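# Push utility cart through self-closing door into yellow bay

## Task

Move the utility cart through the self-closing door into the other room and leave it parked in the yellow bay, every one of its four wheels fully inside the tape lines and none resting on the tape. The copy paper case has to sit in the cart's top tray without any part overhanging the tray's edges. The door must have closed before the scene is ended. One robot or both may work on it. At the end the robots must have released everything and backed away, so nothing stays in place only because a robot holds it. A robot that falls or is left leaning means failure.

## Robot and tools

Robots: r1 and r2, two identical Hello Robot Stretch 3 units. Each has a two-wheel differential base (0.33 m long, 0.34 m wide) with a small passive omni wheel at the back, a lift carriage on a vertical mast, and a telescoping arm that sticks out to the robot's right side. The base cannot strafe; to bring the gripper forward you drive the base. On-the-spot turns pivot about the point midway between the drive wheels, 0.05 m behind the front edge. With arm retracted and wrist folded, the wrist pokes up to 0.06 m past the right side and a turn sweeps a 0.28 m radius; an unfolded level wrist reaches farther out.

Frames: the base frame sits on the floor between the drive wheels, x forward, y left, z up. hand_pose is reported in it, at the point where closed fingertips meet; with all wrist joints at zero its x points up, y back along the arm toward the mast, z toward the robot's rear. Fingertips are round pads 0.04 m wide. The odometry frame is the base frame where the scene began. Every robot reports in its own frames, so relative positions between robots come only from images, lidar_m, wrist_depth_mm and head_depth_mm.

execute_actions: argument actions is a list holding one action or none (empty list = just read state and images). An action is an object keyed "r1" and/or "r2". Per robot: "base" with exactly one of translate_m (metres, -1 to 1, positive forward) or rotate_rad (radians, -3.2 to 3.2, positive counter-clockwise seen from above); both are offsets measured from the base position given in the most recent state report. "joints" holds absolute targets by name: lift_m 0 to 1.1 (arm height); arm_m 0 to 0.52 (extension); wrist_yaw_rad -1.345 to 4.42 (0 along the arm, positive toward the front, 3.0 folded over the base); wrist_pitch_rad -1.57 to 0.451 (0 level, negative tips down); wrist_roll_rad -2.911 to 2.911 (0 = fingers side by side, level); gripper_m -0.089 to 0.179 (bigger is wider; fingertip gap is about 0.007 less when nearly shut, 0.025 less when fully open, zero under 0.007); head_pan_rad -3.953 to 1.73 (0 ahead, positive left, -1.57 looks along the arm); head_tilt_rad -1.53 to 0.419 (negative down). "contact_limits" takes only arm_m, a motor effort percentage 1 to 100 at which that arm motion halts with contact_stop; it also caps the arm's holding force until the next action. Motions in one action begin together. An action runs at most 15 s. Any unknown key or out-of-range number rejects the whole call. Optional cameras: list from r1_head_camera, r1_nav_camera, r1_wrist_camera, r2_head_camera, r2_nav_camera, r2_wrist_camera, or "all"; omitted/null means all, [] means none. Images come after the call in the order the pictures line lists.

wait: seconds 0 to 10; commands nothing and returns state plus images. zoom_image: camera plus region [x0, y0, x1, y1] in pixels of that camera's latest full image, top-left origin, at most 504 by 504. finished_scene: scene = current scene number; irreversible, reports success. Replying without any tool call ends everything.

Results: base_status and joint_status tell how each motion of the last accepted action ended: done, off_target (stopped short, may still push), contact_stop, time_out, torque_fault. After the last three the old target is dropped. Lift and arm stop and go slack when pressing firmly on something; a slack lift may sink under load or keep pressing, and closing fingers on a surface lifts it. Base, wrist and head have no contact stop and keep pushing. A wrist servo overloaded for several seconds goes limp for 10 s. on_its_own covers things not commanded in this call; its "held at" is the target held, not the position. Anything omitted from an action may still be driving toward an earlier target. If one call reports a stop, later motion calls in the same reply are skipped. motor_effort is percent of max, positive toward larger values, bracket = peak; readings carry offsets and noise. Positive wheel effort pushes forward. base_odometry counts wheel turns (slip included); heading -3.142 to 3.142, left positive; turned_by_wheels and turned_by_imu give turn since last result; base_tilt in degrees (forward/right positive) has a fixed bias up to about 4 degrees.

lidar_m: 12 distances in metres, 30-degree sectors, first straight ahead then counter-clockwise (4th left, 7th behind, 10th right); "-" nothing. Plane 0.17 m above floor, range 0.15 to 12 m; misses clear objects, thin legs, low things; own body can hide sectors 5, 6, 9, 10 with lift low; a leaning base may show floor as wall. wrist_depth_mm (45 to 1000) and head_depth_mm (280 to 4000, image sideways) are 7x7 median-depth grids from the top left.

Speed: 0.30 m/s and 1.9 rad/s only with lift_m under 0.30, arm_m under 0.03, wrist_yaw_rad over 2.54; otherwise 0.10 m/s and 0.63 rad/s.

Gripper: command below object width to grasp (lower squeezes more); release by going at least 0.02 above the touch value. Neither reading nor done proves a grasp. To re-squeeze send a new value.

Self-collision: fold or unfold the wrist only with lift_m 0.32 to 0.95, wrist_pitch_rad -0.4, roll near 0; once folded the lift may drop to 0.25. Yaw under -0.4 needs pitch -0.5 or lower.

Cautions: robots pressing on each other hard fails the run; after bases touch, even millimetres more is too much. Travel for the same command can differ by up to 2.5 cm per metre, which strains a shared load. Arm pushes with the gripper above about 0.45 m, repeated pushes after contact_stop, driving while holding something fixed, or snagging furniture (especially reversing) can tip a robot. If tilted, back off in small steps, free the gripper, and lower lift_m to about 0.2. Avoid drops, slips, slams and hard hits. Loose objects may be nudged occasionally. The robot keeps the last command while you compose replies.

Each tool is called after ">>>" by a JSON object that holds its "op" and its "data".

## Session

>>> {"op": "execute_actions", "data": {"actions": [{"r1":{"joints":{"head_tilt_rad":-0.3,"lift_m":0.27}},"r2":{"joints":{"head_tilt_rad":-0.3,"lift_m":0.27}}}], "cameras": ["r1_nav_camera","r2_nav_camera"]}}

Scene clock: 2.47 s.
r1.base_odometry: x=+0.000 y=+0.000 heading=+0.000 (m, m, rad; r1's odometry frame)
r1.turned_by_wheels: +0.000 (rad since the last result)
r1.turned_by_imu: -0.001 (rad since the last result)
r1.base_tilt: forward=+0.7 right=-0.7 (deg)
r1.lidar_m: 0.83 0.91 1.40 2.03 2.22 3.41 0.89 0.94 3.01 2.12 1.04 0.84
r1.head_depth_mm: 660 701 747 802 860 931 1017 / 668 709 758 814 877 950 1039 / 678 722 771 826 894 967 1061 / 686 732 783 839 907 991 1089 / 698 743 796 852 924 1007 1105 / 706 754 807 869 946 1029 1134 / 719 766 823 885 962 1055 1158
r1.base_status: not commanded
r1.joint_positions: lift_m=+0.270 arm_m=-0.002 wrist_yaw_rad=+2.866 wrist_pitch_rad=-0.614 wrist_roll_rad=+0.004 gripper_m=+0.037 head_pan_rad=-0.009 head_tilt_rad=-0.296
r1.joint_status: all done
r1.motor_effort: left_wheel=+1(1) right_wheel=+0(1) lift_m=+25(31) arm_m=+0(0) wrist_yaw_rad=+0(1) wrist_pitch_rad=+7(7) wrist_roll_rad=+0(0) gripper_m=-1(0) head_pan_rad=+0(0) head_tilt_rad=-2(21) (%)
r1.hand_pose: x=+0.0319 y=+0.0448 z=+0.2418 quat_wxyz=(+0.305, +0.698, +0.119, +0.637) (m; r1's base frame)
r1.wrist_depth_mm: - - - - - - 936 / 830 - 943 979 - - 927 / 662 - 727 755 802 841 845 / 543 - 594 609 636 665 692 / 485 - - 524 525 546 563 / - - - 439 458 470 477 / - - - 376 394 404 415
r2.base_odometry: x=+0.000 y=+0.000 heading=+0.000 (m, m, rad; r2's odometry frame)
r2.turned_by_wheels: +0.000 (rad since the last result)
r2.turned_by_imu: +0.000 (rad since the last result)
r2.base_tilt: forward=-1.2 right=+1.8 (deg)
r2.lidar_m: 1.12 1.12 1.28 2.15 2.53 2.90 1.88 4.67 2.61 2.22 2.22 1.32
r2.head_depth_mm: 1094 1172 1269 1363 1478 1633 1472 / 1058 1124 1208 1294 1416 1539 1464 / 1017 1084 1163 1241 1344 1468 1453 / 983 1046 1109 1194 1282 1387 1441 / 953 1013 1078 1144 1221 1333 1401 / 919 974 1033 1103 1179 1271 1345 / 893 946 998 1062 1131 1220 1304
r2.base_status: not commanded
r2.joint_positions: lift_m=+0.271 arm_m=+0.001 wrist_yaw_rad=+2.835 wrist_pitch_rad=-0.581 wrist_roll_rad=-0.008 gripper_m=+0.037 head_pan_rad=+0.010 head_tilt_rad=-0.296
r2.joint_status: all done
r2.motor_effort: left_wheel=-1(1) right_wheel=+0(0) lift_m=+9(21) arm_m=+0(1) wrist_yaw_rad=+0(1) wrist_pitch_rad=+4(4) wrist_roll_rad=+0(0) gripper_m=+0(0) head_pan_rad=+0(1) head_tilt_rad=-2(16) (%)
r2.hand_pose: x=+0.0395 y=+0.0461 z=+0.2488 quat_wxyz=(+0.304, +0.698, +0.098, +0.642) (m; r2's base frame)
r2.wrist_depth_mm: - 803 872 948 - - 879 / - 665 706 748 801 859 858 / - 566 589 631 662 697 756 / 465 504 532 535 557 592 622 / - - - 462 492 505 528 / - - - 402 432 449 464 / - - - 375 380 398 408
pictures: r1_nav_camera (sideways: a quarter turn counterclockwise sets it upright), r2_nav_camera (sideways: a quarter turn counterclockwise sets it upright)
Images, in order (width x height): r1_nav_camera 672x504, r2_nav_camera 672x504.

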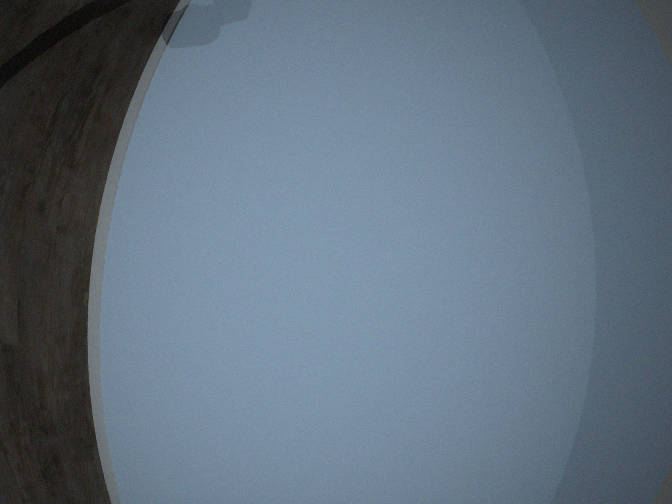

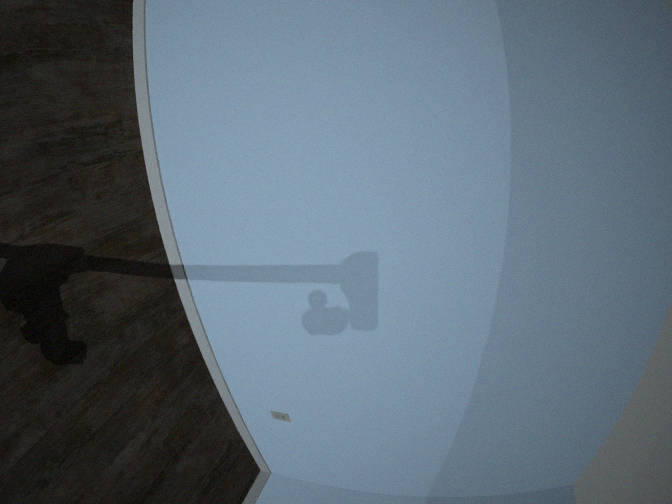

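>>> {"op": "execute_actions", "data": {"actions": [{"r1":{"base":{"rotate_rad":2.2}},"r2":{"base":{"rotate_rad":-2.86}}}], "cameras": ["r1_nav_camera","r2_nav_camera","r2_head_camera","r1_head_camera"]}}

Scene clock: 10.00 s.
r1.base_odometry: x=+0.000 y=+0.000 heading=+2.200 (m, m, rad; r1's odometry frame)
r1.turned_by_wheels: +2.200 (rad since the last result)
r1.turned_by_imu: +2.192 (rad since the last result)
r1.base_tilt: forward=+0.7 right=-0.7 (deg)
r1.lidar_m: 2.33 3.89 0.89 1.05 3.75 1.73 0.98 0.83 0.83 0.95 1.62 2.04
r1.head_depth_mm: 1860 1963 2085 2221 2263 1765 1417 / 2001 2131 2267 2447 2410 1782 1422 / 2182 2352 2491 2677 2426 1789 1434 / 2385 2567 2730 2990 2453 1822 1443 / 2632 2811 3052 3285 2480 1825 1448 / 2918 3186 3484 3614 2480 1861 1465 / 3282 3609 - - 2528 1862 1473
r1.base_status: done
r1.joint_positions: lift_m=+0.270 arm_m=-0.002 wrist_yaw_rad=+2.866 wrist_pitch_rad=-0.614 wrist_roll_rad=+0.004 gripper_m=+0.037 head_pan_rad=-0.009 head_tilt_rad=-0.297
r1.joint_status: not commanded
r1.motor_effort: left_wheel=+0(5) right_wheel=+2(12) lift_m=+25(25) arm_m=+0(0) wrist_yaw_rad=+1(0) wrist_pitch_rad=+7(7) wrist_roll_rad=+0(0) gripper_m=-1(1) head_pan_rad=+1(2) head_tilt_rad=-1(2) (%)
r1.hand_pose: x=+0.0319 y=+0.0448 z=+0.2418 quat_wxyz=(+0.305, +0.698, +0.119, +0.637) (m; r1's base frame)
r1.wrist_depth_mm: - - - - 937 - - / 832 - 945 - - - - / 659 - 740 752 798 857 908 / 546 - 586 610 635 668 698 / 478 - - 523 530 540 567 / - - - 442 456 465 476 / - - - 379 395 401 412
r2.base_odometry: x=+0.000 y=+0.000 heading=-2.860 (m, m, rad; r2's odometry frame)
r2.turned_by_wheels: -2.860 (rad since the last result)
r2.turned_by_imu: -2.803 (rad since the last result)
r2.base_tilt: forward=-1.1 right=+1.8 (deg)
r2.lidar_m: 1.90 3.09 2.30 2.22 1.57 1.16 1.12 1.16 1.60 2.53 2.63 1.89
r2.head_depth_mm: 3715 - - - 2686 1909 1473 / 3723 - - 2183 2252 1887 1476 / 3810 - - 2334 2253 1872 1444 / 3904 - - - 2666 1863 1454 / 3891 - - - 2560 1875 1443 / 3986 - - - 2570 1819 1436 / - - - - 2537 1827 1425
r2.base_status: done
r2.joint_positions: lift_m=+0.271 arm_m=+0.001 wrist_yaw_rad=+2.835 wrist_pitch_rad=-0.581 wrist_roll_rad=-0.008 gripper_m=+0.037 head_pan_rad=+0.010 head_tilt_rad=-0.297
r2.joint_status: not commanded
r2.motor_effort: left_wheel=+1(13) right_wheel=-2(6) lift_m=+9(8) arm_m=-1(0) wrist_yaw_rad=+0(0) wrist_pitch_rad=+4(4) wrist_roll_rad=-1(0) gripper_m=+0(0) head_pan_rad=+0(0) head_tilt_rad=-1(2) (%)
r2.hand_pose: x=+0.0395 y=+0.0461 z=+0.2488 quat_wxyz=(+0.304, +0.698, +0.098, +0.642) (m; r2's base frame)
r2.wrist_depth_mm: - 802 870 939 - - - / - 675 703 731 806 853 951 / - 560 586 623 656 714 750 / 457 501 520 536 557 586 628 / - - - 457 493 512 530 / - - - 405 435 449 467 / - - - 371 378 393 411
pictures: r1_head_camera (sideways: a quarter turn clockwise sets it upright), r1_nav_camera (sideways: a quarter turn counterclockwise sets it upright), r2_head_camera (sideways: a quarter turn clockwise sets it upright), r2_nav_camera (sideways: a quarter turn counterclockwise sets it upright)
Images, in order (width x height): r1_head_camera 896x504, r1_nav_camera 672x504, r2_head_camera 896x504, r2_nav_camera 672x504.

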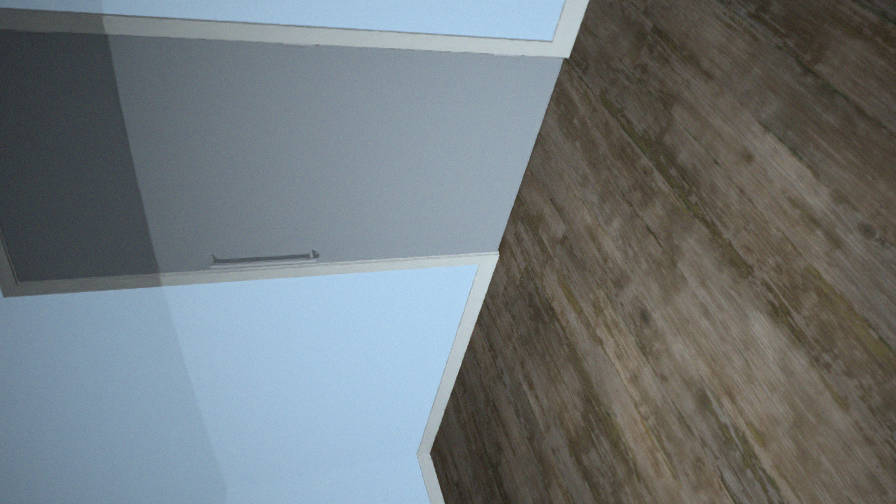

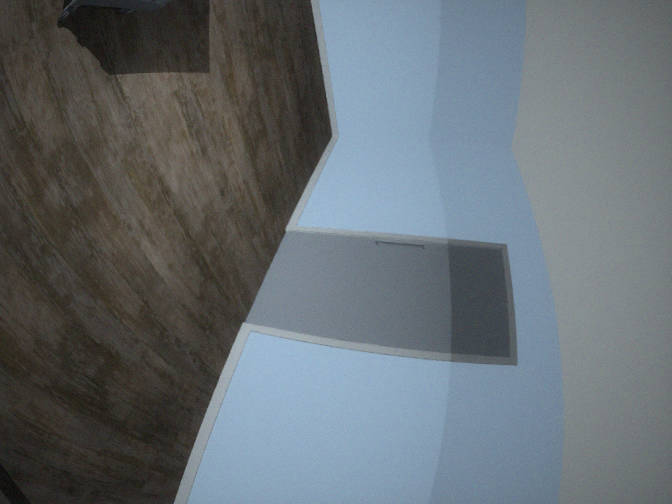

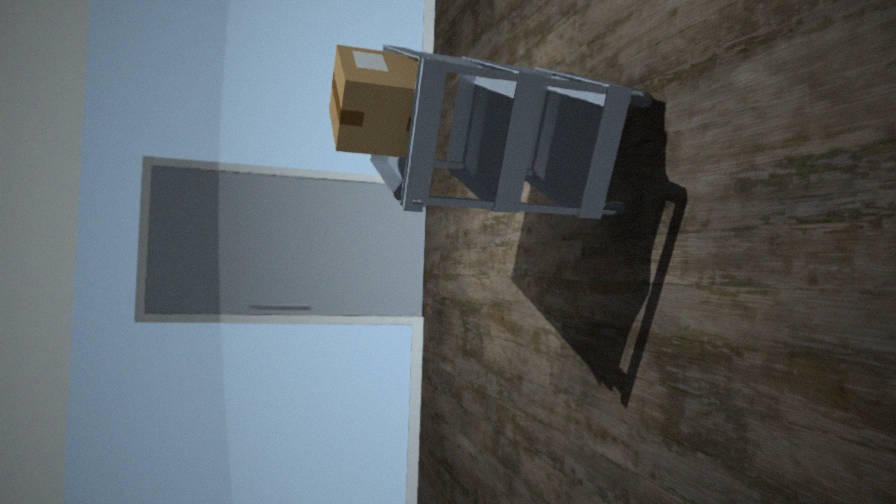

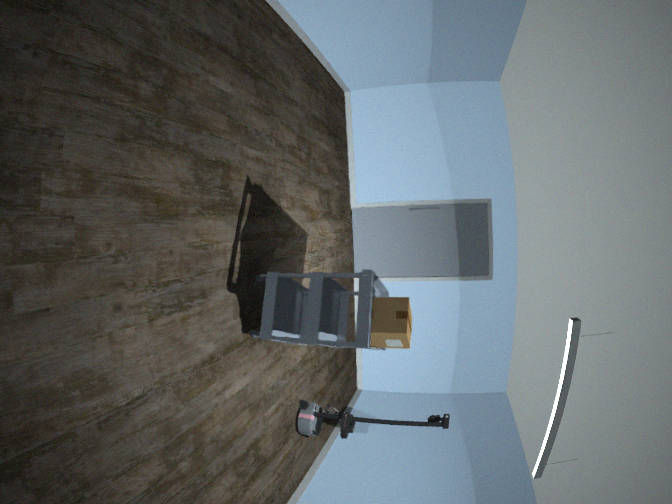

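>>> {"op": "execute_actions", "data": {"actions": [{"r1":{"base":{"rotate_rad":0.21}},"r2":{"base":{"rotate_rad":0.165}}}], "cameras": []}}

>>> {"op": "execute_actions", "data": {"actions": [{"r1":{"base":{"translate_m":1}},"r2":{"base":{"translate_m":1}}}], "cameras": []}}

>>> {"op": "execute_actions", "data": {"actions": [{"r1":{"base":{"translate_m":1}},"r2":{"base":{"translate_m":1}}}], "cameras": []}}

>>> {"op": "execute_actions", "data": {"actions": [{"r1":{"base":{"translate_m":0.05},"joints":{"lift_m":0.8,"wrist_pitch_rad":-0.4,"head_pan_rad":-1.57}},"r2":{"base":{"translate_m":1}}}], "cameras": []}}

>>> {"op": "execute_actions", "data": {"actions": [{"r1":{"base":{"rotate_rad":0.93},"joints":{"wrist_yaw_rad":0,"gripper_m":0.12,"lift_m":0.93}},"r2":{"base":{"translate_m":1}}}], "cameras": []}}

>>> {"op": "execute_actions", "data": {"actions": [{"r1":{"joints":{"wrist_pitch_rad":0,"lift_m":1.03,"arm_m":0.3}},"r2":{"base":{"translate_m":0.4}}}], "cameras": ["r1_wrist_camera"]}}

Scene clock: 25.50 s.
r1.base_odometry: x=+0.000 y=+0.000 heading=+2.410 (m, m, rad; r1's odometry frame)
r1.turned_by_wheels: +0.210 (rad since the last result)
r1.turned_by_imu: +0.208 (rad since the last result)
r1.base_tilt: forward=+0.7 right=-0.7 (deg)
r1.lidar_m: 2.69 1.11 0.89 3.09 3.74 1.28 0.88 0.83 0.85 1.11 2.04 2.07
r1.head_depth_mm: 2159 2282 2386 2543 2374 1768 1408 / 2366 2512 2668 2895 2391 1788 1420 / 2661 2869 3033 3190 2414 1807 1433 / 3040 3248 3528 3605 2435 1818 1442 / 3516 3855 - 3830 2492 1841 1456 / 3575 3799 - 3873 2507 1834 1463 / 3408 3563 3727 3815 2506 1870 1477
r1.base_status: done
r1.joint_positions: lift_m=+0.270 arm_m=-0.002 wrist_yaw_rad=+2.866 wrist_pitch_rad=-0.614 wrist_roll_rad=+0.004 gripper_m=+0.037 head_pan_rad=-0.009 head_tilt_rad=-0.297
r1.joint_status: not commanded
r1.motor_effort: left_wheel=+0(5) right_wheel=+2(10) lift_m=+24(24) arm_m=+0(0) wrist_yaw_rad=+1(0) wrist_pitch_rad=+7(7) wrist_roll_rad=+0(0) gripper_m=+0(0) head_pan_rad=+0(0) head_tilt_rad=-1(1) (%)
r1.hand_pose: x=+0.0319 y=+0.0448 z=+0.2418 quat_wxyz=(+0.305, +0.698, +0.119, +0.637) (m; r1's base frame)
r1.wrist_depth_mm: - - - - - 902 - / 831 - 957 988 - - - / 659 - 717 764 798 832 867 / 546 - 597 612 637 664 695 / 485 - - 517 527 549 574 / - - - 440 456 465 476 / - - - 377 394 402 414
r2.base_odometry: x=+0.000 y=+0.000 heading=-2.695 (m, m, rad; r2's odometry frame)
r2.turned_by_wheels: +0.165 (rad since the last result)
r2.turned_by_imu: +0.162 (rad since the last result)
r2.base_tilt: forward=-1.1 right=+1.8 (deg)
r2.lidar_m: 4.66 2.71 2.23 2.22 1.37 1.13 1.12 1.24 1.96 2.53 2.79 1.88
r2.head_depth_mm: 3640 - - 2239 2117 1892 1472 / 3696 - - - 2279 1892 1468 / 3829 - - - 2638 1886 1449 / 3868 - - - 2611 1879 1455 / 3915 - - - 2578 1845 1438 / - - - - 2580 1826 1438 / 3875 - - - 2563 1819 1422
r2.base_status: done
r2.joint_positions: lift_m=+0.271 arm_m=+0.001 wrist_yaw_rad=+2.835 wrist_pitch_rad=-0.581 wrist_roll_rad=-0.008 gripper_m=+0.037 head_pan_rad=+0.010 head_tilt_rad=-0.297
r2.joint_status: not commanded
r2.motor_effort: left_wheel=-4(13) right_wheel=+1(4) lift_m=+9(10) arm_m=-1(1) wrist_yaw_rad=+0(0) wrist_pitch_rad=+4(4) wrist_roll_rad=+0(0) gripper_m=+0(1) head_pan_rad=+0(0) head_tilt_rad=-1(1) (%)
r2.hand_pose: x=+0.0395 y=+0.0461 z=+0.2488 quat_wxyz=(+0.304, +0.698, +0.098, +0.642) (m; r2's base frame)
r2.wrist_depth_mm: - 788 869 957 - - - / - 664 698 737 812 875 958 / - 568 575 630 656 701 751 / 461 506 535 530 566 587 627 / - - - 456 502 509 521 / - - - 409 432 453 460 / - - - 375 382 399 416
pictures: none
No camera images: the call's "cameras" was empty. Leave "cameras" out to get every camera's image.

Scene clock: 30.60 s.
r1.base_odometry: x=-0.744 y=+0.668 heading=+2.410 (m, m, rad; r1's odometry frame)
r1.turned_by_wheels: +0.000 (rad since the last result)
r1.turned_by_imu: +0.002 (rad since the last result)
r1.base_tilt: forward=+0.7 right=-0.7 (deg)
r1.lidar_m: 1.95 3.08 3.15 0.80 0.81 2.54 1.76 1.65 1.69 1.57 1.48 1.51
r1.head_depth_mm: 1550 1628 1724 1844 1957 1759 1416 / 1724 1838 1935 2089 2167 1785 1417 / 1932 2076 2218 2409 2407 1798 1435 / 2205 2372 2598 2828 2459 1822 1436 / 2575 2794 3112 3324 2469 1829 1452 / 2856 2998 3154 3282 2509 1849 1460 / 2715 2802 2950 3137 2537 1870 1472
r1.base_status: done
r1.joint_positions: lift_m=+0.270 arm_m=-0.002 wrist_yaw_rad=+2.866 wrist_pitch_rad=-0.614 wrist_roll_rad=+0.004 gripper_m=+0.037 head_pan_rad=-0.009 head_tilt_rad=-0.297
r1.joint_status: not commanded
r1.motor_effort: left_wheel=+0(4) right_wheel=+3(9) lift_m=+25(25) arm_m=+0(0) wrist_yaw_rad=+0(1) wrist_pitch_rad=+7(7) wrist_roll_rad=+0(0) gripper_m=+0(0) head_pan_rad=+0(1) head_tilt_rad=+0(0) (%)
r1.hand_pose: x=+0.0319 y=+0.0448 z=+0.2417 quat_wxyz=(+0.305, +0.698, +0.119, +0.637) (m; r1's base frame)
r1.wrist_depth_mm: 672 736 848 - - - - / 762 - 902 998 - - - / 657 - 724 768 800 849 901 / 541 - 587 610 641 672 692 / 480 - - 520 533 546 578 / - - - 443 455 463 477 / - - - 376 397 399 415
r2.base_odometry: x=-0.902 y=-0.432 heading=-2.695 (m, m, rad; r2's odometry frame)
r2.turned_by_wheels: +0.000 (rad since the last result)
r2.turned_by_imu: +0.000 (rad since the last result)
r2.base_tilt: forward=-1.1 right=+1.8 (deg)
r2.lidar_m: 3.67 2.50 2.06 2.04 2.26 2.10 2.10 2.32 2.72 2.70 1.07 1.04
r2.head_depth_mm: 3095 3313 3449 3674 2690 1893 1471 / 3180 3380 3565 3851 2641 1874 1464 / 3171 3475 3581 3746 2648 1866 1462 / 3283 3460 3683 3842 2623 1870 1457 / 3339 3531 3696 3855 2553 1852 1437 / 3380 3580 3831 - 2562 1844 1433 / 3459 3678 3862 3898 2516 1820 1420
r2.base_status: done
r2.joint_positions: lift_m=+0.271 arm_m=+0.001 wrist_yaw_rad=+2.835 wrist_pitch_rad=-0.581 wrist_roll_rad=-0.008 gripper_m=+0.037 head_pan_rad=+0.010 head_tilt_rad=-0.297
r2.joint_status: not commanded
r2.motor_effort: left_wheel=-4(10) right_wheel=+1(4) lift_m=+9(9) arm_m=-1(1) wrist_yaw_rad=-1(0) wrist_pitch_rad=+4(4) wrist_roll_rad=+0(0) gripper_m=+0(0) head_pan_rad=+0(0) head_tilt_rad=-1(1) (%)
r2.hand_pose: x=+0.0395 y=+0.0461 z=+0.2488 quat_wxyz=(+0.304, +0.698, +0.098, +0.642) (m; r2's base frame)
r2.wrist_depth_mm: - 806 868 970 - - - / - 666 703 737 788 856 973 / - 573 584 622 658 707 741 / 455 506 525 538 558 582 618 / - - - 464 486 501 533 / - - - 411 434 449 462 / - - - 371 381 394 413
pictures: none
No camera images: the call's "cameras" was empty. Leave "cameras" out to get every camera's image.

Scene clock: 35.70 s.
r1.base_odometry: x=-1.488 y=+1.337 heading=+2.410 (m, m, rad; r1's odometry frame)
r1.turned_by_wheels: +0.000 (rad since the last result)
r1.turned_by_imu: +0.002 (rad since the last result)
r1.base_tilt: forward=+0.7 right=-0.7 (deg)
r1.lidar_m: 1.23 2.26 2.31 3.01 1.54 1.32 2.64 2.49 1.41 0.98 0.92 0.94
r1.head_depth_mm: 961 1013 1074 1135 1211 1285 1337 / 1067 1130 1200 1289 1378 1496 1424 / 1197 1278 1369 1479 1610 1671 1427 / 1367 1483 1606 1752 1921 1813 1449 / 1598 1746 1922 2139 2264 1834 1454 / 1906 2109 2244 2399 2440 1848 1462 / 1953 2049 2155 2282 2336 1871 1483
r1.base_status: done
r1.joint_positions: lift_m=+0.270 arm_m=-0.002 wrist_yaw_rad=+2.866 wrist_pitch_rad=-0.614 wrist_roll_rad=+0.004 gripper_m=+0.037 head_pan_rad=-0.009 head_tilt_rad=-0.297
r1.joint_status: not commanded
r1.motor_effort: left_wheel=+0(4) right_wheel=+2(11) lift_m=+25(25) arm_m=-1(1) wrist_yaw_rad=+1(1) wrist_pitch_rad=+7(7) wrist_roll_rad=+0(0) gripper_m=-1(1) head_pan_rad=+1(0) head_tilt_rad=-1(1) (%)
r1.hand_pose: x=+0.0319 y=+0.0448 z=+0.2417 quat_wxyz=(+0.305, +0.698, +0.119, +0.637) (m; r1's base frame)
r1.wrist_depth_mm: - - - - - - - / 826 - 948 - - - - / 656 - 722 765 791 838 875 / 542 - 588 612 649 669 690 / 482 - - 530 530 545 561 / - - - 440 459 466 483 / - - - 376 393 403 411
r2.base_odometry: x=-1.804 y=-0.864 heading=-2.695 (m, m, rad; r2's odometry frame)
r2.turned_by_wheels: +0.000 (rad since the last result)
r2.turned_by_imu: +0.000 (rad since the last result)
r2.base_tilt: forward=-1.1 right=+1.8 (deg)
r2.lidar_m: 2.71 2.29 1.88 1.87 2.07 3.09 3.05 3.40 0.69 0.56 0.77 1.68
r2.head_depth_mm: 2277 2407 2511 2705 1747 1774 1472 / 2321 2469 2603 2758 2628 1858 1464 / 2332 2516 2639 2769 2629 1867 1449 / 2361 2542 2724 2865 2618 1856 1451 / 2379 2545 2754 2938 2546 1863 1436 / 2465 2575 2770 3036 2511 1840 1443 / 2525 2639 2818 3051 2529 1835 1425
r2.base_status: done
r2.joint_positions: lift_m=+0.271 arm_m=+0.001 wrist_yaw_rad=+2.835 wrist_pitch_rad=-0.581 wrist_roll_rad=-0.008 gripper_m=+0.037 head_pan_rad=+0.010 head_tilt_rad=-0.298
r2.joint_status: not commanded
r2.motor_effort: left_wheel=-4(11) right_wheel=+1(4) lift_m=+9(9) arm_m=-1(1) wrist_yaw_rad=+0(0) wrist_pitch_rad=+4(4) wrist_roll_rad=+0(0) gripper_m=+0(0) head_pan_rad=+0(0) head_tilt_rad=-1(2) (%)
r2.hand_pose: x=+0.0395 y=+0.0461 z=+0.2488 quat_wxyz=(+0.304, +0.698, +0.098, +0.642) (m; r2's base frame)
r2.wrist_depth_mm: - 813 866 937 - - - / - 647 702 744 797 875 956 / - 570 583 619 656 698 737 / 457 498 523 537 555 594 620 / - - - 458 487 506 532 / - - - 405 433 442 462 / - - - 375 380 395 411
pictures: none
No camera images: the call's "cameras" was empty. Leave "cameras" out to get every camera's image.

Scene clock: 41.37 s.
r1.base_odometry: x=-1.525 y=+1.370 heading=+2.410 (m, m, rad; r1's odometry frame)
r1.turned_by_wheels: +0.000 (rad since the last result)
r1.turned_by_imu: -0.001 (rad since the last result)
r1.base_tilt: forward=+0.7 right=-0.8 (deg)
r1.lidar_m: 1.19 2.22 2.27 0.96 1.63 1.36 2.67 2.53 1.36 0.95 0.90 0.91
r1.head_depth_mm: 1103 1179 1276 1378 1510 1621 1420 / 1025 1093 1172 1256 1367 1480 1420 / 951 1010 1072 1150 1237 1338 1387 / 894 947 1007 1071 1148 1230 1328 / 842 891 939 996 1056 1128 1214 / 794 837 882 928 985 1047 1118 / 753 788 828 873 918 973 1036
r1.base_status: done
r1.joint_positions: lift_m=+0.800 arm_m=-0.002 wrist_yaw_rad=+2.866 wrist_pitch_rad=-0.420 wrist_roll_rad=+0.004 gripper_m=+0.037 head_pan_rad=-1.563 head_tilt_rad=-0.298
r1.joint_status: all done
r1.motor_effort: left_wheel=+0(5) right_wheel=+3(10) lift_m=+46(48) arm_m=+0(0) wrist_yaw_rad=+0(1) wrist_pitch_rad=+11(12) wrist_roll_rad=+0(0) gripper_m=-1(0) head_pan_rad=-5(35) head_tilt_rad=-1(1) (%)
r1.hand_pose: x=+0.0396 y=+0.0723 z=+0.8117 quat_wxyz=(+0.241, +0.706, +0.051, +0.663) (m; r1's base frame)
r1.wrist_depth_mm: - - - - - - - / - - - - - - - / - - - - - - - / - - - - - - - / - - - - - - - / - - - - - - - / 945 970 - - - - -
r2.base_odometry: x=-2.706 y=-1.295 heading=-2.695 (m, m, rad; r2's odometry frame)
r2.turned_by_wheels: +0.000 (rad since the last result)
r2.turned_by_imu: +0.000 (rad since the last result)
r2.base_tilt: forward=-1.1 right=+1.7 (deg)
r2.lidar_m: 1.74 1.93 1.72 1.70 1.89 2.98 4.03 1.08 1.05 3.04 0.84 0.84
r2.head_depth_mm: 1454 1536 1623 1714 1830 1915 1486 / 1460 1550 1638 1748 1876 1885 1461 / 1481 1580 1675 1765 1909 1872 1460 / 1510 1590 1701 1810 1959 1870 1442 / 1524 1616 1719 1835 1983 1850 1442 / 1560 1648 1740 1883 2015 1850 1434 / 1570 1672 1776 1917 2039 1829 1422
r2.base_status: done
r2.joint_positions: lift_m=+0.271 arm_m=+0.001 wrist_yaw_rad=+2.835 wrist_pitch_rad=-0.581 wrist_roll_rad=-0.008 gripper_m=+0.037 head_pan_rad=+0.010 head_tilt_rad=-0.298
r2.joint_status: not commanded
r2.motor_effort: left_wheel=-3(11) right_wheel=+1(5) lift_m=+9(9) arm_m=+0(1) wrist_yaw_rad=-1(0) wrist_pitch_rad=+4(4) wrist_roll_rad=+0(0) gripper_m=+0(0) head_pan_rad=-1(1) head_tilt_rad=+0(1) (%)
r2.hand_pose: x=+0.0395 y=+0.0461 z=+0.2488 quat_wxyz=(+0.304, +0.698, +0.098, +0.642) (m; r2's base frame)
r2.wrist_depth_mm: - 788 875 946 - - - / - 653 704 745 810 882 946 / - 569 579 626 666 703 738 / 456 499 522 530 570 584 605 / - - - 460 494 512 538 / - - - 406 436 449 466 / - - - 373 380 392 409
pictures: none
No camera images: the call's "cameras" was empty. Leave "cameras" out to get every camera's image.

Scene clock: 46.47 s.
r1.base_odometry: x=-1.525 y=+1.370 heading=-2.944 (m, m, rad; r1's odometry frame)
r1.turned_by_wheels: +0.930 (rad since the last result)
r1.turned_by_imu: +0.930 (rad since the last result)
r1.base_tilt: forward=+0.7 right=-0.8 (deg)
r1.lidar_m: 2.23 2.71 4.87 1.36 2.79 2.53 1.59 0.99 0.89 0.90 1.09 0.66
r1.head_depth_mm: 713 756 808 859 924 995 1067 / 738 782 838 898 966 1047 - / 763 815 872 926 1011 1097 - / 790 835 892 970 1044 1150 1265 / 809 874 944 1017 1107 1219 1335 / 851 915 987 1071 1171 1291 1387 / 882 948 1032 1123 1234 1370 1456
r1.base_status: done
r1.joint_positions: lift_m=+0.930 arm_m=-0.002 wrist_yaw_rad=+0.003 wrist_pitch_rad=-0.420 wrist_roll_rad=+0.004 gripper_m=+0.120 head_pan_rad=-1.563 head_tilt_rad=-0.298
r1.joint_status: all done
r1.motor_effort: left_wheel=+0(3) right_wheel=+2(7) lift_m=+46(48) arm_m=-1(0) wrist_yaw_rad=-3(1) wrist_pitch_rad=+10(11) wrist_roll_rad=+0(0) gripper_m=+0(77) head_pan_rad=-2(4) head_tilt_rad=-1(1) (%)
r1.hand_pose: x=-0.0208 y=-0.3676 z=+0.9419 quat_wxyz=(+0.691, +0.148, -0.692, -0.147) (m; r1's base frame)
r1.wrist_depth_mm: - 886 762 657 595 536 480 / - 961 816 691 634 561 505 / - - 901 760 671 589 533 / - - 999 835 724 631 564 / - - - 902 776 673 592 / - - - 997 848 703 642 / - - - - 932 750 689
r2.base_odometry: x=-3.608 y=-1.727 heading=-2.695 (m, m, rad; r2's odometry frame)
r2.turned_by_wheels: +0.000 (rad since the last result)
r2.turned_by_imu: +0.000 (rad since the last result)
r2.base_tilt: forward=-1.1 right=+1.8 (deg)
r2.lidar_m: 0.77 0.85 1.34 1.53 1.69 2.68 2.16 1.81 0.66 1.84 0.94 0.77
r2.head_depth_mm: 607 642 681 722 772 832 892 / 617 653 694 737 788 848 908 / 626 662 703 750 801 862 935 / 636 670 714 763 816 881 953 / 645 685 723 773 830 902 976 / 655 695 739 788 848 916 997 / 664 706 750 806 866 935 1020
r2.base_status: done
r2.joint_positions: lift_m=+0.271 arm_m=+0.001 wrist_yaw_rad=+2.835 wrist_pitch_rad=-0.581 wrist_roll_rad=-0.008 gripper_m=+0.037 head_pan_rad=+0.010 head_tilt_rad=-0.298
r2.joint_status: not commanded
r2.motor_effort: left_wheel=-3(8) right_wheel=+1(5) lift_m=+9(8) arm_m=+0(0) wrist_yaw_rad=+0(0) wrist_pitch_rad=+4(4) wrist_roll_rad=+0(0) gripper_m=+0(0) head_pan_rad=-1(0) head_tilt_rad=-1(1) (%)
r2.hand_pose: x=+0.0395 y=+0.0461 z=+0.2488 quat_wxyz=(+0.304, +0.698, +0.098, +0.642) (m; r2's base frame)
r2.wrist_depth_mm: - 790 877 968 - - 775 / - 658 697 744 814 860 762 / - 563 601 623 656 705 717 / 464 503 522 534 558 592 625 / - - - 461 489 506 528 / - - - 408 433 449 463 / - - - 371 382 395 408
pictures: none
No camera images: the call's "cameras" was empty. Leave "cameras" out to get every camera's image.

Scene clock: 49.90 s.
r1.base_odometry: x=-1.525 y=+1.370 heading=-2.944 (m, m, rad; r1's odometry frame)
r1.turned_by_wheels: +0.000 (rad since the last result)
r1.turned_by_imu: -0.001 (rad since the last result)
r1.base_tilt: forward=+0.6 right=-0.7 (deg)
r1.lidar_m: 2.23 2.71 4.86 1.35 2.80 2.53 1.59 0.99 0.89 0.90 0.88 0.96
r1.head_depth_mm: 714 758 792 872 925 997 1084 / 738 784 822 - 964 1045 1139 / 763 812 856 - 1014 1103 1200 / 790 837 896 981 1049 1144 1267 / 812 872 941 1017 1113 1218 1337 / 852 912 985 1065 1164 1293 1387 / 886 952 1030 1124 1230 1371 1445
r1.base_status: not commanded
r1.joint_positions: lift_m=+1.030 arm_m=+0.300 wrist_yaw_rad=+0.002 wrist_pitch_rad=-0.023 wrist_roll_rad=+0.004 gripper_m=+0.120 head_pan_rad=-1.563 head_tilt_rad=-0.298
r1.joint_status: all done
r1.motor_effort: left_wheel=+0(0) right_wheel=+3(3) lift_m=+46(48) arm_m=+6(6) wrist_yaw_rad=-2(2) wrist_pitch_rad=+13(14) wrist_roll_rad=+0(0) gripper_m=+0(0) head_pan_rad=-3(3) head_tilt_rad=-1(1) (%)
r1.hand_pose: x=-0.0210 y=-0.7002 z=+1.1384 quat_wxyz=(+0.706, +0.009, -0.708, -0.008) (m; r1's base frame)
r1.wrist_depth_mm: 619 526 456 400 360 323 298 / 624 533 457 401 364 329 302 / 620 535 462 408 368 330 302 / 632 547 466 402 370 339 303 / 654 552 451 413 375 333 307 / 664 581 450 408 380 337 307 / 691 551 465 418 382 332 310
r2.base_odometry: x=-3.969 y=-1.899 heading=-2.695 (m, m, rad; r2's odometry frame)
r2.turned_by_wheels: +0.000 (rad since the last result)
r2.turned_by_imu: +0.000 (rad since the last result)
r2.base_tilt: forward=-1.1 right=+1.8 (deg)
r2.lidar_m: 0.38 0.42 0.66 1.47 1.62 2.56 2.45 0.88 0.88 0.90 0.46 0.38
r2.head_depth_mm: - 290 308 328 350 375 404 / 283 295 313 333 356 382 412 / 286 300 318 339 363 389 421 / 288 305 324 345 369 397 430 / 292 309 329 351 377 405 440 / 296 314 334 357 384 414 451 / 301 319 341 363 391 422 461
r2.base_status: done
r2.joint_positions: lift_m=+0.271 arm_m=+0.001 wrist_yaw_rad=+2.835 wrist_pitch_rad=-0.581 wrist_roll_rad=-0.008 gripper_m=+0.037 head_pan_rad=+0.010 head_tilt_rad=-0.298
r2.joint_status: not commanded
r2.motor_effort: left_wheel=-3(8) right_wheel=+1(5) lift_m=+10(9) arm_m=-1(0) wrist_yaw_rad=+0(0) wrist_pitch_rad=+4(4) wrist_roll_rad=-1(0) gripper_m=+0(0) head_pan_rad=+1(0) head_tilt_rad=-1(0) (%)
r2.hand_pose: x=+0.0395 y=+0.0461 z=+0.2488 quat_wxyz=(+0.304, +0.698, +0.098, +0.642) (m; r2's base frame)
r2.wrist_depth_mm: - 799 858 933 805 513 374 / - 655 705 737 735 519 371 / - 561 587 616 645 509 372 / 457 502 529 527 557 501 370 / - - - 463 491 483 376 / - - - 402 437 435 358 / - - - 374 380 393 355
pictures: r1_wrist_camera
Images, in order (width x height): r1_wrist_camera 644x364.

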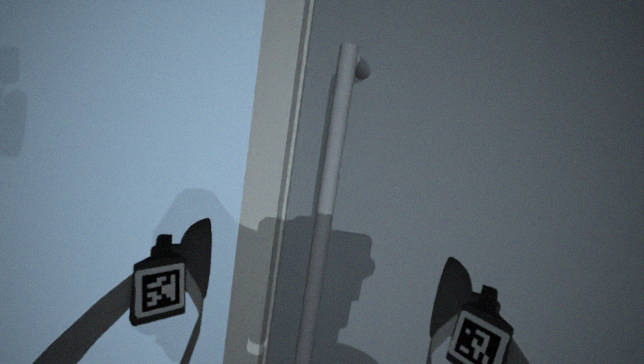

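Aligned; handle is lower.

>>> {"op": "execute_actions", "data": {"actions": [{"r1":{"joints":{"arm_m":0.505,"gripper_m":0.08,"lift_m":0.95}},"r2":{"base":{"translate_m":0.16}}}], "cameras": ["r1_wrist_camera"]}}

>>> {"op": "execute_actions", "data": {"actions": [{"r1":{"joints":{"gripper_m":-0.05}},"r2":{"base":{"rotate_rad":-1.72},"joints":{"head_tilt_rad":-0.8}}}], "cameras": []}}

>>> {"op": "execute_actions", "data": {"actions": [{"r1":{"joints":{"arm_m":0.25,"wrist_yaw_rad":0.08}}}], "cameras": []}}

>>> {"op": "execute_actions", "data": {"actions": [{"r1":{"joints":{"arm_m":0.0,"gripper_m":-0.06}},"r2":{"base":{"translate_m":0.3}}}], "cameras": ["r1_wrist_camera","r2_nav_camera"]}}

Scene clock: 66.20 s.
r1.base_odometry: x=-1.525 y=+1.370 heading=-2.944 (m, m, rad; r1's odometry frame)
r1.turned_by_wheels: +0.000 (rad since the last result)
r1.turned_by_imu: -0.002 (rad since the last result)
r1.base_tilt: forward=+0.7 right=-0.7 (deg)
r1.lidar_m: 2.23 2.71 4.87 1.35 2.82 2.52 1.59 0.99 0.89 0.90 1.00 2.08
r1.head_depth_mm: 714 756 804 843 946 1000 1085 / 736 784 834 917 965 1050 1143 / 761 809 866 - 1007 1094 1208 / 790 836 897 974 1044 1148 1261 / 808 873 939 1022 1109 1219 1338 / 850 911 984 1070 1175 1286 1354 / 887 951 1032 1120 1232 1362 1104
r1.base_status: not commanded
r1.joint_positions: lift_m=+0.950 arm_m=+0.505 wrist_yaw_rad=+0.002 wrist_pitch_rad=-0.023 wrist_roll_rad=+0.004 gripper_m=+0.080 head_pan_rad=-1.563 head_tilt_rad=-0.298
r1.joint_status: all done
r1.motor_effort: left_wheel=+0(0) right_wheel=+2(2) lift_m=+24(41) arm_m=+6(8) wrist_yaw_rad=-1(1) wrist_pitch_rad=+12(13) wrist_roll_rad=+0(0) gripper_m=+0(81) head_pan_rad=-2(3) head_tilt_rad=+0(1) (%)
r1.hand_pose: x=-0.0210 y=-0.9052 z=+1.0592 quat_wxyz=(+0.706, +0.009, -0.708, -0.008) (m; r1's base frame)
r1.wrist_depth_mm: 290 252 208 195 175 158 145 / 295 256 210 126 176 160 146 / 299 259 213 130 177 161 146 / 303 262 218 190 179 162 147 / 309 264 219 135 180 163 149 / 312 271 224 193 188 164 150 / 314 246 229 140 189 163 150
r2.base_odometry: x=-4.113 y=-1.969 heading=-2.695 (m, m, rad; r2's odometry frame)
r2.turned_by_wheels: +0.000 (rad since the last result)
r2.turned_by_imu: +0.001 (rad since the last result)
r2.base_tilt: forward=-1.1 right=+1.9 (deg)
r2.lidar_m: 0.22 0.24 0.39 1.44 1.58 2.50 2.57 1.00 3.32 0.53 0.27 0.22
r2.head_depth_mm: - - - - - - - / - - - - - - - / - - - - - - - / - - - - - - - / - - - - - - - / - - - - - - - / - - - - - - -
r2.base_status: done
r2.joint_positions: lift_m=+0.271 arm_m=+0.001 wrist_yaw_rad=+2.835 wrist_pitch_rad=-0.581 wrist_roll_rad=-0.008 gripper_m=+0.037 head_pan_rad=+0.010 head_tilt_rad=-0.298
r2.joint_status: not commanded
r2.motor_effort: left_wheel=-3(13) right_wheel=+0(4) lift_m=+9(9) arm_m=+0(1) wrist_yaw_rad=-1(0) wrist_pitch_rad=+4(4) wrist_roll_rad=-1(0) gripper_m=+0(0) head_pan_rad=+0(1) head_tilt_rad=-1(1) (%)
r2.hand_pose: x=+0.0395 y=+0.0461 z=+0.2488 quat_wxyz=(+0.304, +0.698, +0.098, +0.642) (m; r2's base frame)
r2.wrist_depth_mm: - 813 870 863 480 290 212 / - 659 714 738 473 292 212 / - 565 595 628 470 291 212 / 455 502 526 542 438 290 210 / - - - 458 403 287 211 / - - - 407 369 287 211 / - - - 372 376 292 211
pictures: r1_wrist_camera
Images, in order (width x height): r1_wrist_camera 644x364.

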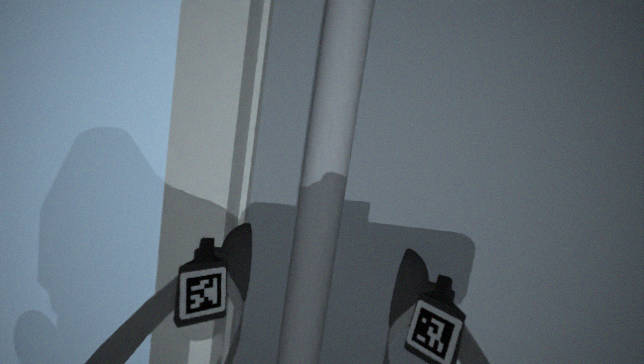

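Scene clock: 68.60 s.
r1.base_odometry: x=-1.525 y=+1.370 heading=-2.943 (m, m, rad; r1's odometry frame)
r1.turned_by_wheels: +0.001 (rad since the last result)
r1.turned_by_imu: +0.000 (rad since the last result)
r1.base_tilt: forward=+0.7 right=-0.6 (deg)
r1.lidar_m: 2.23 2.71 4.88 1.35 2.81 2.53 1.59 0.99 0.89 0.90 0.99 2.09
r1.head_depth_mm: 710 754 803 841 946 998 1080 / 734 780 829 915 963 1041 1136 / 760 806 857 - 1005 1091 1197 / 787 832 890 972 1040 1153 1266 / 809 870 938 1019 1108 1217 1340 / 849 913 982 1071 1165 1293 1381 / 885 952 1027 1124 1231 1309 1256
r1.base_status: not commanded
r1.joint_positions: lift_m=+0.950 arm_m=+0.505 wrist_yaw_rad=+0.017 wrist_pitch_rad=-0.020 wrist_roll_rad=+0.004 gripper_m=-0.046 head_pan_rad=-1.563 head_tilt_rad=-0.298
r1.joint_status: gripper_m off_target (ended at -0.046, target -0.050)
r1.on_its_own: wrist_yaw_rad is at rest, and its effort (-13) is outside its rest range (-12 to +12)
r1.motor_effort: left_wheel=+6(7) right_wheel=-12(12) lift_m=+25(25) arm_m=-4(6) wrist_yaw_rad=-13(14) wrist_pitch_rad=+10(12) wrist_roll_rad=+0(0) gripper_m=-26(100) head_pan_rad=-2(2) head_tilt_rad=-1(1) (%)
r1.hand_pose: x=-0.0171 y=-0.9060 z=+1.0600 quat_wxyz=(+0.706, +0.013, -0.708, -0.001) (m; r1's base frame)
r1.wrist_depth_mm: 300 260 209 192 170 155 141 / 304 261 212 193 172 156 142 / 309 265 214 122 174 157 143 / 315 267 219 186 176 158 143 / 319 270 219 126 177 159 145 / 323 272 226 126 175 160 145 / 326 276 227 130 176 161 146
r2.base_odometry: x=-4.113 y=-1.968 heading=+1.868 (m, m, rad; r2's odometry frame)
r2.turned_by_wheels: -1.720 (rad since the last result)
r2.turned_by_imu: -1.682 (rad since the last result)
r2.base_tilt: forward=-1.0 right=+1.8 (deg)
r2.lidar_m: 0.75 0.30 0.23 0.22 0.23 0.33 1.00 1.50 2.12 5.52 2.31 1.00
r2.head_depth_mm: 2677 3113 2303 1820 1381 1304 1131 / 2743 3032 2302 1820 1512 1282 1129 / 473 531 2285 1833 1507 1287 1121 / 2735 505 2251 1790 1479 1272 1119 / 1456 1291 1993 1731 1489 1264 1106 / 887 771 976 1032 1085 1146 1067 / 594 463 579 669 667 724 750
r2.base_status: done
r2.joint_positions: lift_m=+0.271 arm_m=+0.001 wrist_yaw_rad=+2.835 wrist_pitch_rad=-0.581 wrist_roll_rad=-0.008 gripper_m=+0.037 head_pan_rad=+0.010 head_tilt_rad=-0.791
r2.joint_status: all done
r2.motor_effort: left_wheel=+2(14) right_wheel=-1(5) lift_m=+9(9) arm_m=-1(0) wrist_yaw_rad=-1(1) wrist_pitch_rad=+4(4) wrist_roll_rad=+0(0) gripper_m=+0(0) head_pan_rad=+0(0) head_tilt_rad=-4(25) (%)
r2.hand_pose: x=+0.0395 y=+0.0461 z=+0.2488 quat_wxyz=(+0.304, +0.698, +0.098, +0.642) (m; r2's base frame)
r2.wrist_depth_mm: - 242 254 271 293 316 332 / - 270 288 307 331 360 384 / - 305 325 355 383 413 470 / 319 343 361 407 444 493 583 / - - - 444 485 507 520 / - - - 410 435 447 459 / - - - 376 374 399 417
pictures: none
No camera images: the call's "cameras" was empty. Leave "cameras" out to get every camera's image.

Scene clock: 71.73 s.
r1.base_odometry: x=-1.525 y=+1.370 heading=-2.943 (m, m, rad; r1's odometry frame)
r1.turned_by_wheels: +0.000 (rad since the last result)
r1.turned_by_imu: -0.008 (rad since the last result)
r1.base_tilt: forward=+0.7 right=-0.7 (deg)
r1.lidar_m: 2.23 2.69 4.88 1.36 2.82 2.53 1.60 0.91 0.69 0.68 0.99 2.06
r1.head_depth_mm: 539 573 612 645 - 769 840 / 544 578 618 647 - 777 850 / 547 581 622 655 - 791 857 / 551 580 616 661 729 792 867 / 553 595 644 998 1099 1214 1331 / 845 910 980 1061 1159 1284 1375 / 879 947 1025 1118 1227 1307 1263
r1.base_status: not commanded
r1.joint_positions: lift_m=+0.950 arm_m=+0.251 wrist_yaw_rad=+0.185 wrist_pitch_rad=-0.023 wrist_roll_rad=+0.004 gripper_m=-0.034 head_pan_rad=-1.563 head_tilt_rad=-0.298
r1.joint_status: wrist_yaw_rad off_target (ended at +0.185, target +0.080); the others done
r1.on_its_own: wrist_yaw_rad is held at +0.162, not at your +0.080, by its stall guard, which is still easing; gripper_m is held at -0.035, not at your -0.050, by its stall guard, which is still easing
r1.motor_effort: left_wheel=+7(17) right_wheel=-16(40) lift_m=+26(26) arm_m=-13(19) wrist_yaw_rad=-19(53) wrist_pitch_rad=+13(13) wrist_roll_rad=+0(0) gripper_m=-22(29) head_pan_rad=-3(2) head_tilt_rad=-1(1) (%)
r1.hand_pose: x=+0.0257 y=-0.6471 z=+1.0590 quat_wxyz=(+0.704, +0.074, -0.704, +0.057) (m; r1's base frame)
r1.wrist_depth_mm: 511 663 613 187 171 160 150 / - 753 631 122 175 162 151 / - 748 626 125 176 164 152 / - 760 636 126 179 166 155 / - 769 635 129 180 166 155 / - 765 688 127 181 169 157 / - 795 221 136 182 171 158
r2.base_odometry: x=-4.113 y=-1.968 heading=+1.868 (m, m, rad; r2's odometry frame)
r2.turned_by_wheels: +0.000 (rad since the last result)
r2.turned_by_imu: +0.001 (rad since the last result)
r2.base_tilt: forward=-1.2 right=+1.7 (deg)
r2.lidar_m: 0.46 0.30 0.23 0.22 0.23 0.32 1.00 1.50 2.12 5.53 2.31 0.99
r2.head_depth_mm: 2776 578 2328 1861 1372 1298 1135 / 2759 554 2312 1829 1523 1298 1123 / 359 425 578 1751 1505 1290 1122 / 414 459 528 632 824 1204 1116 / 674 807 999 1312 1415 1274 1105 / 1234 1481 2055 1758 1470 1238 1064 / 2889 2880 2208 1753 666 726 749
r2.base_status: not commanded
r2.joint_positions: lift_m=+0.271 arm_m=+0.001 wrist_yaw_rad=+2.835 wrist_pitch_rad=-0.581 wrist_roll_rad=-0.008 gripper_m=+0.037 head_pan_rad=+0.010 head_tilt_rad=-0.791
r2.joint_status: not commanded
r2.motor_effort: left_wheel=+2(2) right_wheel=-1(1) lift_m=+9(9) arm_m=-1(1) wrist_yaw_rad=+0(0) wrist_pitch_rad=+4(4) wrist_roll_rad=+0(0) gripper_m=+0(0) head_pan_rad=+1(0) head_tilt_rad=-3(4) (%)
r2.hand_pose: x=+0.0395 y=+0.0461 z=+0.2488 quat_wxyz=(+0.304, +0.698, +0.098, +0.642) (m; r2's base frame)
r2.wrist_depth_mm: - 239 254 276 289 312 327 / - 267 287 310 332 362 388 / - 302 324 358 390 419 732 / 318 346 366 406 444 516 620 / - - - 447 485 505 528 / - - - 408 432 443 466 / - - - 372 378 398 420
pictures: none
No camera images: the call's "cameras" was empty. Leave "cameras" out to get every camera's image.

Scene clock: 75.37 s.
r1.base_odometry: x=-1.525 y=+1.370 heading=-2.944 (m, m, rad; r1's odometry frame)
r1.turned_by_wheels: -0.001 (rad since the last result)
r1.turned_by_imu: -0.030 (rad since the last result)
r1.base_tilt: forward=+0.6 right=-0.7 (deg)
r1.lidar_m: 2.22 2.64 4.84 1.35 2.86 2.53 1.68 0.82 0.48 0.42 0.80 1.95
r1.head_depth_mm: 361 384 412 444 480 524 560 / 352 375 402 431 465 502 - / 344 365 389 417 442 - - / 337 353 371 404 432 474 516 / 330 349 372 397 431 478 1102 / 328 690 933 1003 1093 1090 1193 / 861 683 895 1095 1191 1238 913
r1.base_status: not commanded
r1.joint_positions: lift_m=+0.950 arm_m=+0.001 wrist_yaw_rad=+0.100 wrist_pitch_rad=-0.027 wrist_roll_rad=+0.005 gripper_m=-0.046 head_pan_rad=-1.563 head_tilt_rad=-0.298
r1.joint_status: gripper_m off_target (ended at -0.046, target -0.060); the others done
r1.on_its_own: wrist_yaw_rad is held at +0.120, not at your +0.080, by its stall guard, which is not easing now; gripper_m is held at -0.047, not at your -0.060, by its stall guard, which is still easing; wrist_yaw_rad is at rest, and its effort (+16) is outside its rest range (-12 to +12)
r1.motor_effort: left_wheel=+0(16) right_wheel=+5(25) lift_m=+26(26) arm_m=-12(20) wrist_yaw_rad=+16(52) wrist_pitch_rad=+15(15) wrist_roll_rad=+0(0) gripper_m=-27(100) head_pan_rad=-1(2) head_tilt_rad=-1(1) (%)
r1.hand_pose: x=+0.0041 y=-0.4001 z=+1.0580 quat_wxyz=(+0.705, +0.045, -0.707, +0.025) (m; r1's base frame)
r1.wrist_depth_mm: - - 176 177 184 189 193 / - - 179 181 188 193 199 / - - 182 184 192 198 203 / - - 187 127 197 202 207 / - - 190 130 200 206 213 / - - 192 127 206 211 217 / - - 199 134 211 214 225
r2.base_odometry: x=-4.201 y=-1.682 heading=+1.868 (m, m, rad; r2's odometry frame)
r2.turned_by_wheels: +0.000 (rad since the last result)
r2.turned_by_imu: +0.001 (rad since the last result)
r2.base_tilt: forward=-1.1 right=+1.8 (deg)
r2.lidar_m: 0.53 3.15 0.21 0.21 0.22 0.31 0.96 1.82 2.55 2.54 0.37 0.38
r2.head_depth_mm: 381 415 452 499 552 622 1103 / 432 474 525 585 664 765 956 / 498 555 623 710 830 1000 1102 / 586 663 764 908 1111 1245 1118 / 716 830 998 1251 1449 1279 1106 / 906 1072 1328 1651 1462 1256 1097 / 2544 2775 2157 1748 1469 1252 1097
r2.base_status: done
r2.joint_positions: lift_m=+0.271 arm_m=+0.001 wrist_yaw_rad=+2.835 wrist_pitch_rad=-0.581 wrist_roll_rad=-0.008 gripper_m=+0.037 head_pan_rad=+0.010 head_tilt_rad=-0.791
r2.joint_status: not commanded
r2.motor_effort: left_wheel=+1(13) right_wheel=-2(4) lift_m=+9(8) arm_m=-1(1) wrist_yaw_rad=+0(0) wrist_pitch_rad=+4(3) wrist_roll_rad=+0(0) gripper_m=+0(0) head_pan_rad=+0(0) head_tilt_rad=-2(4) (%)
r2.hand_pose: x=+0.0395 y=+0.0461 z=+0.2488 quat_wxyz=(+0.304, +0.698, +0.098, +0.642) (m; r2's base frame)
r2.wrist_depth_mm: - 232 245 251 - - - / - 258 275 282 787 890 919 / - 292 310 327 663 707 741 / 301 329 350 384 562 595 617 / - - - 429 486 501 523 / - - - 405 433 444 462 / - - - 368 382 397 410
pictures: r1_wrist_camera, r2_nav_camera (sideways: a quarter turn counterclockwise sets it upright)
Images, in order (width x height): r1_wrist_camera 644x364, r2_nav_camera 672x504.

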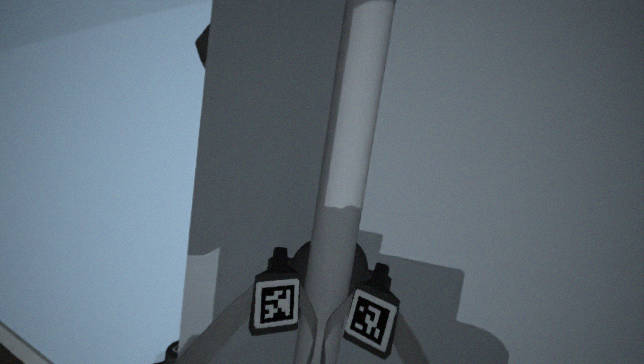

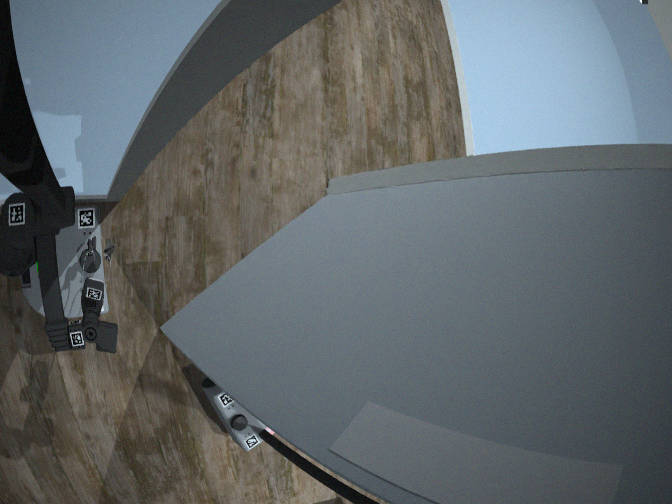

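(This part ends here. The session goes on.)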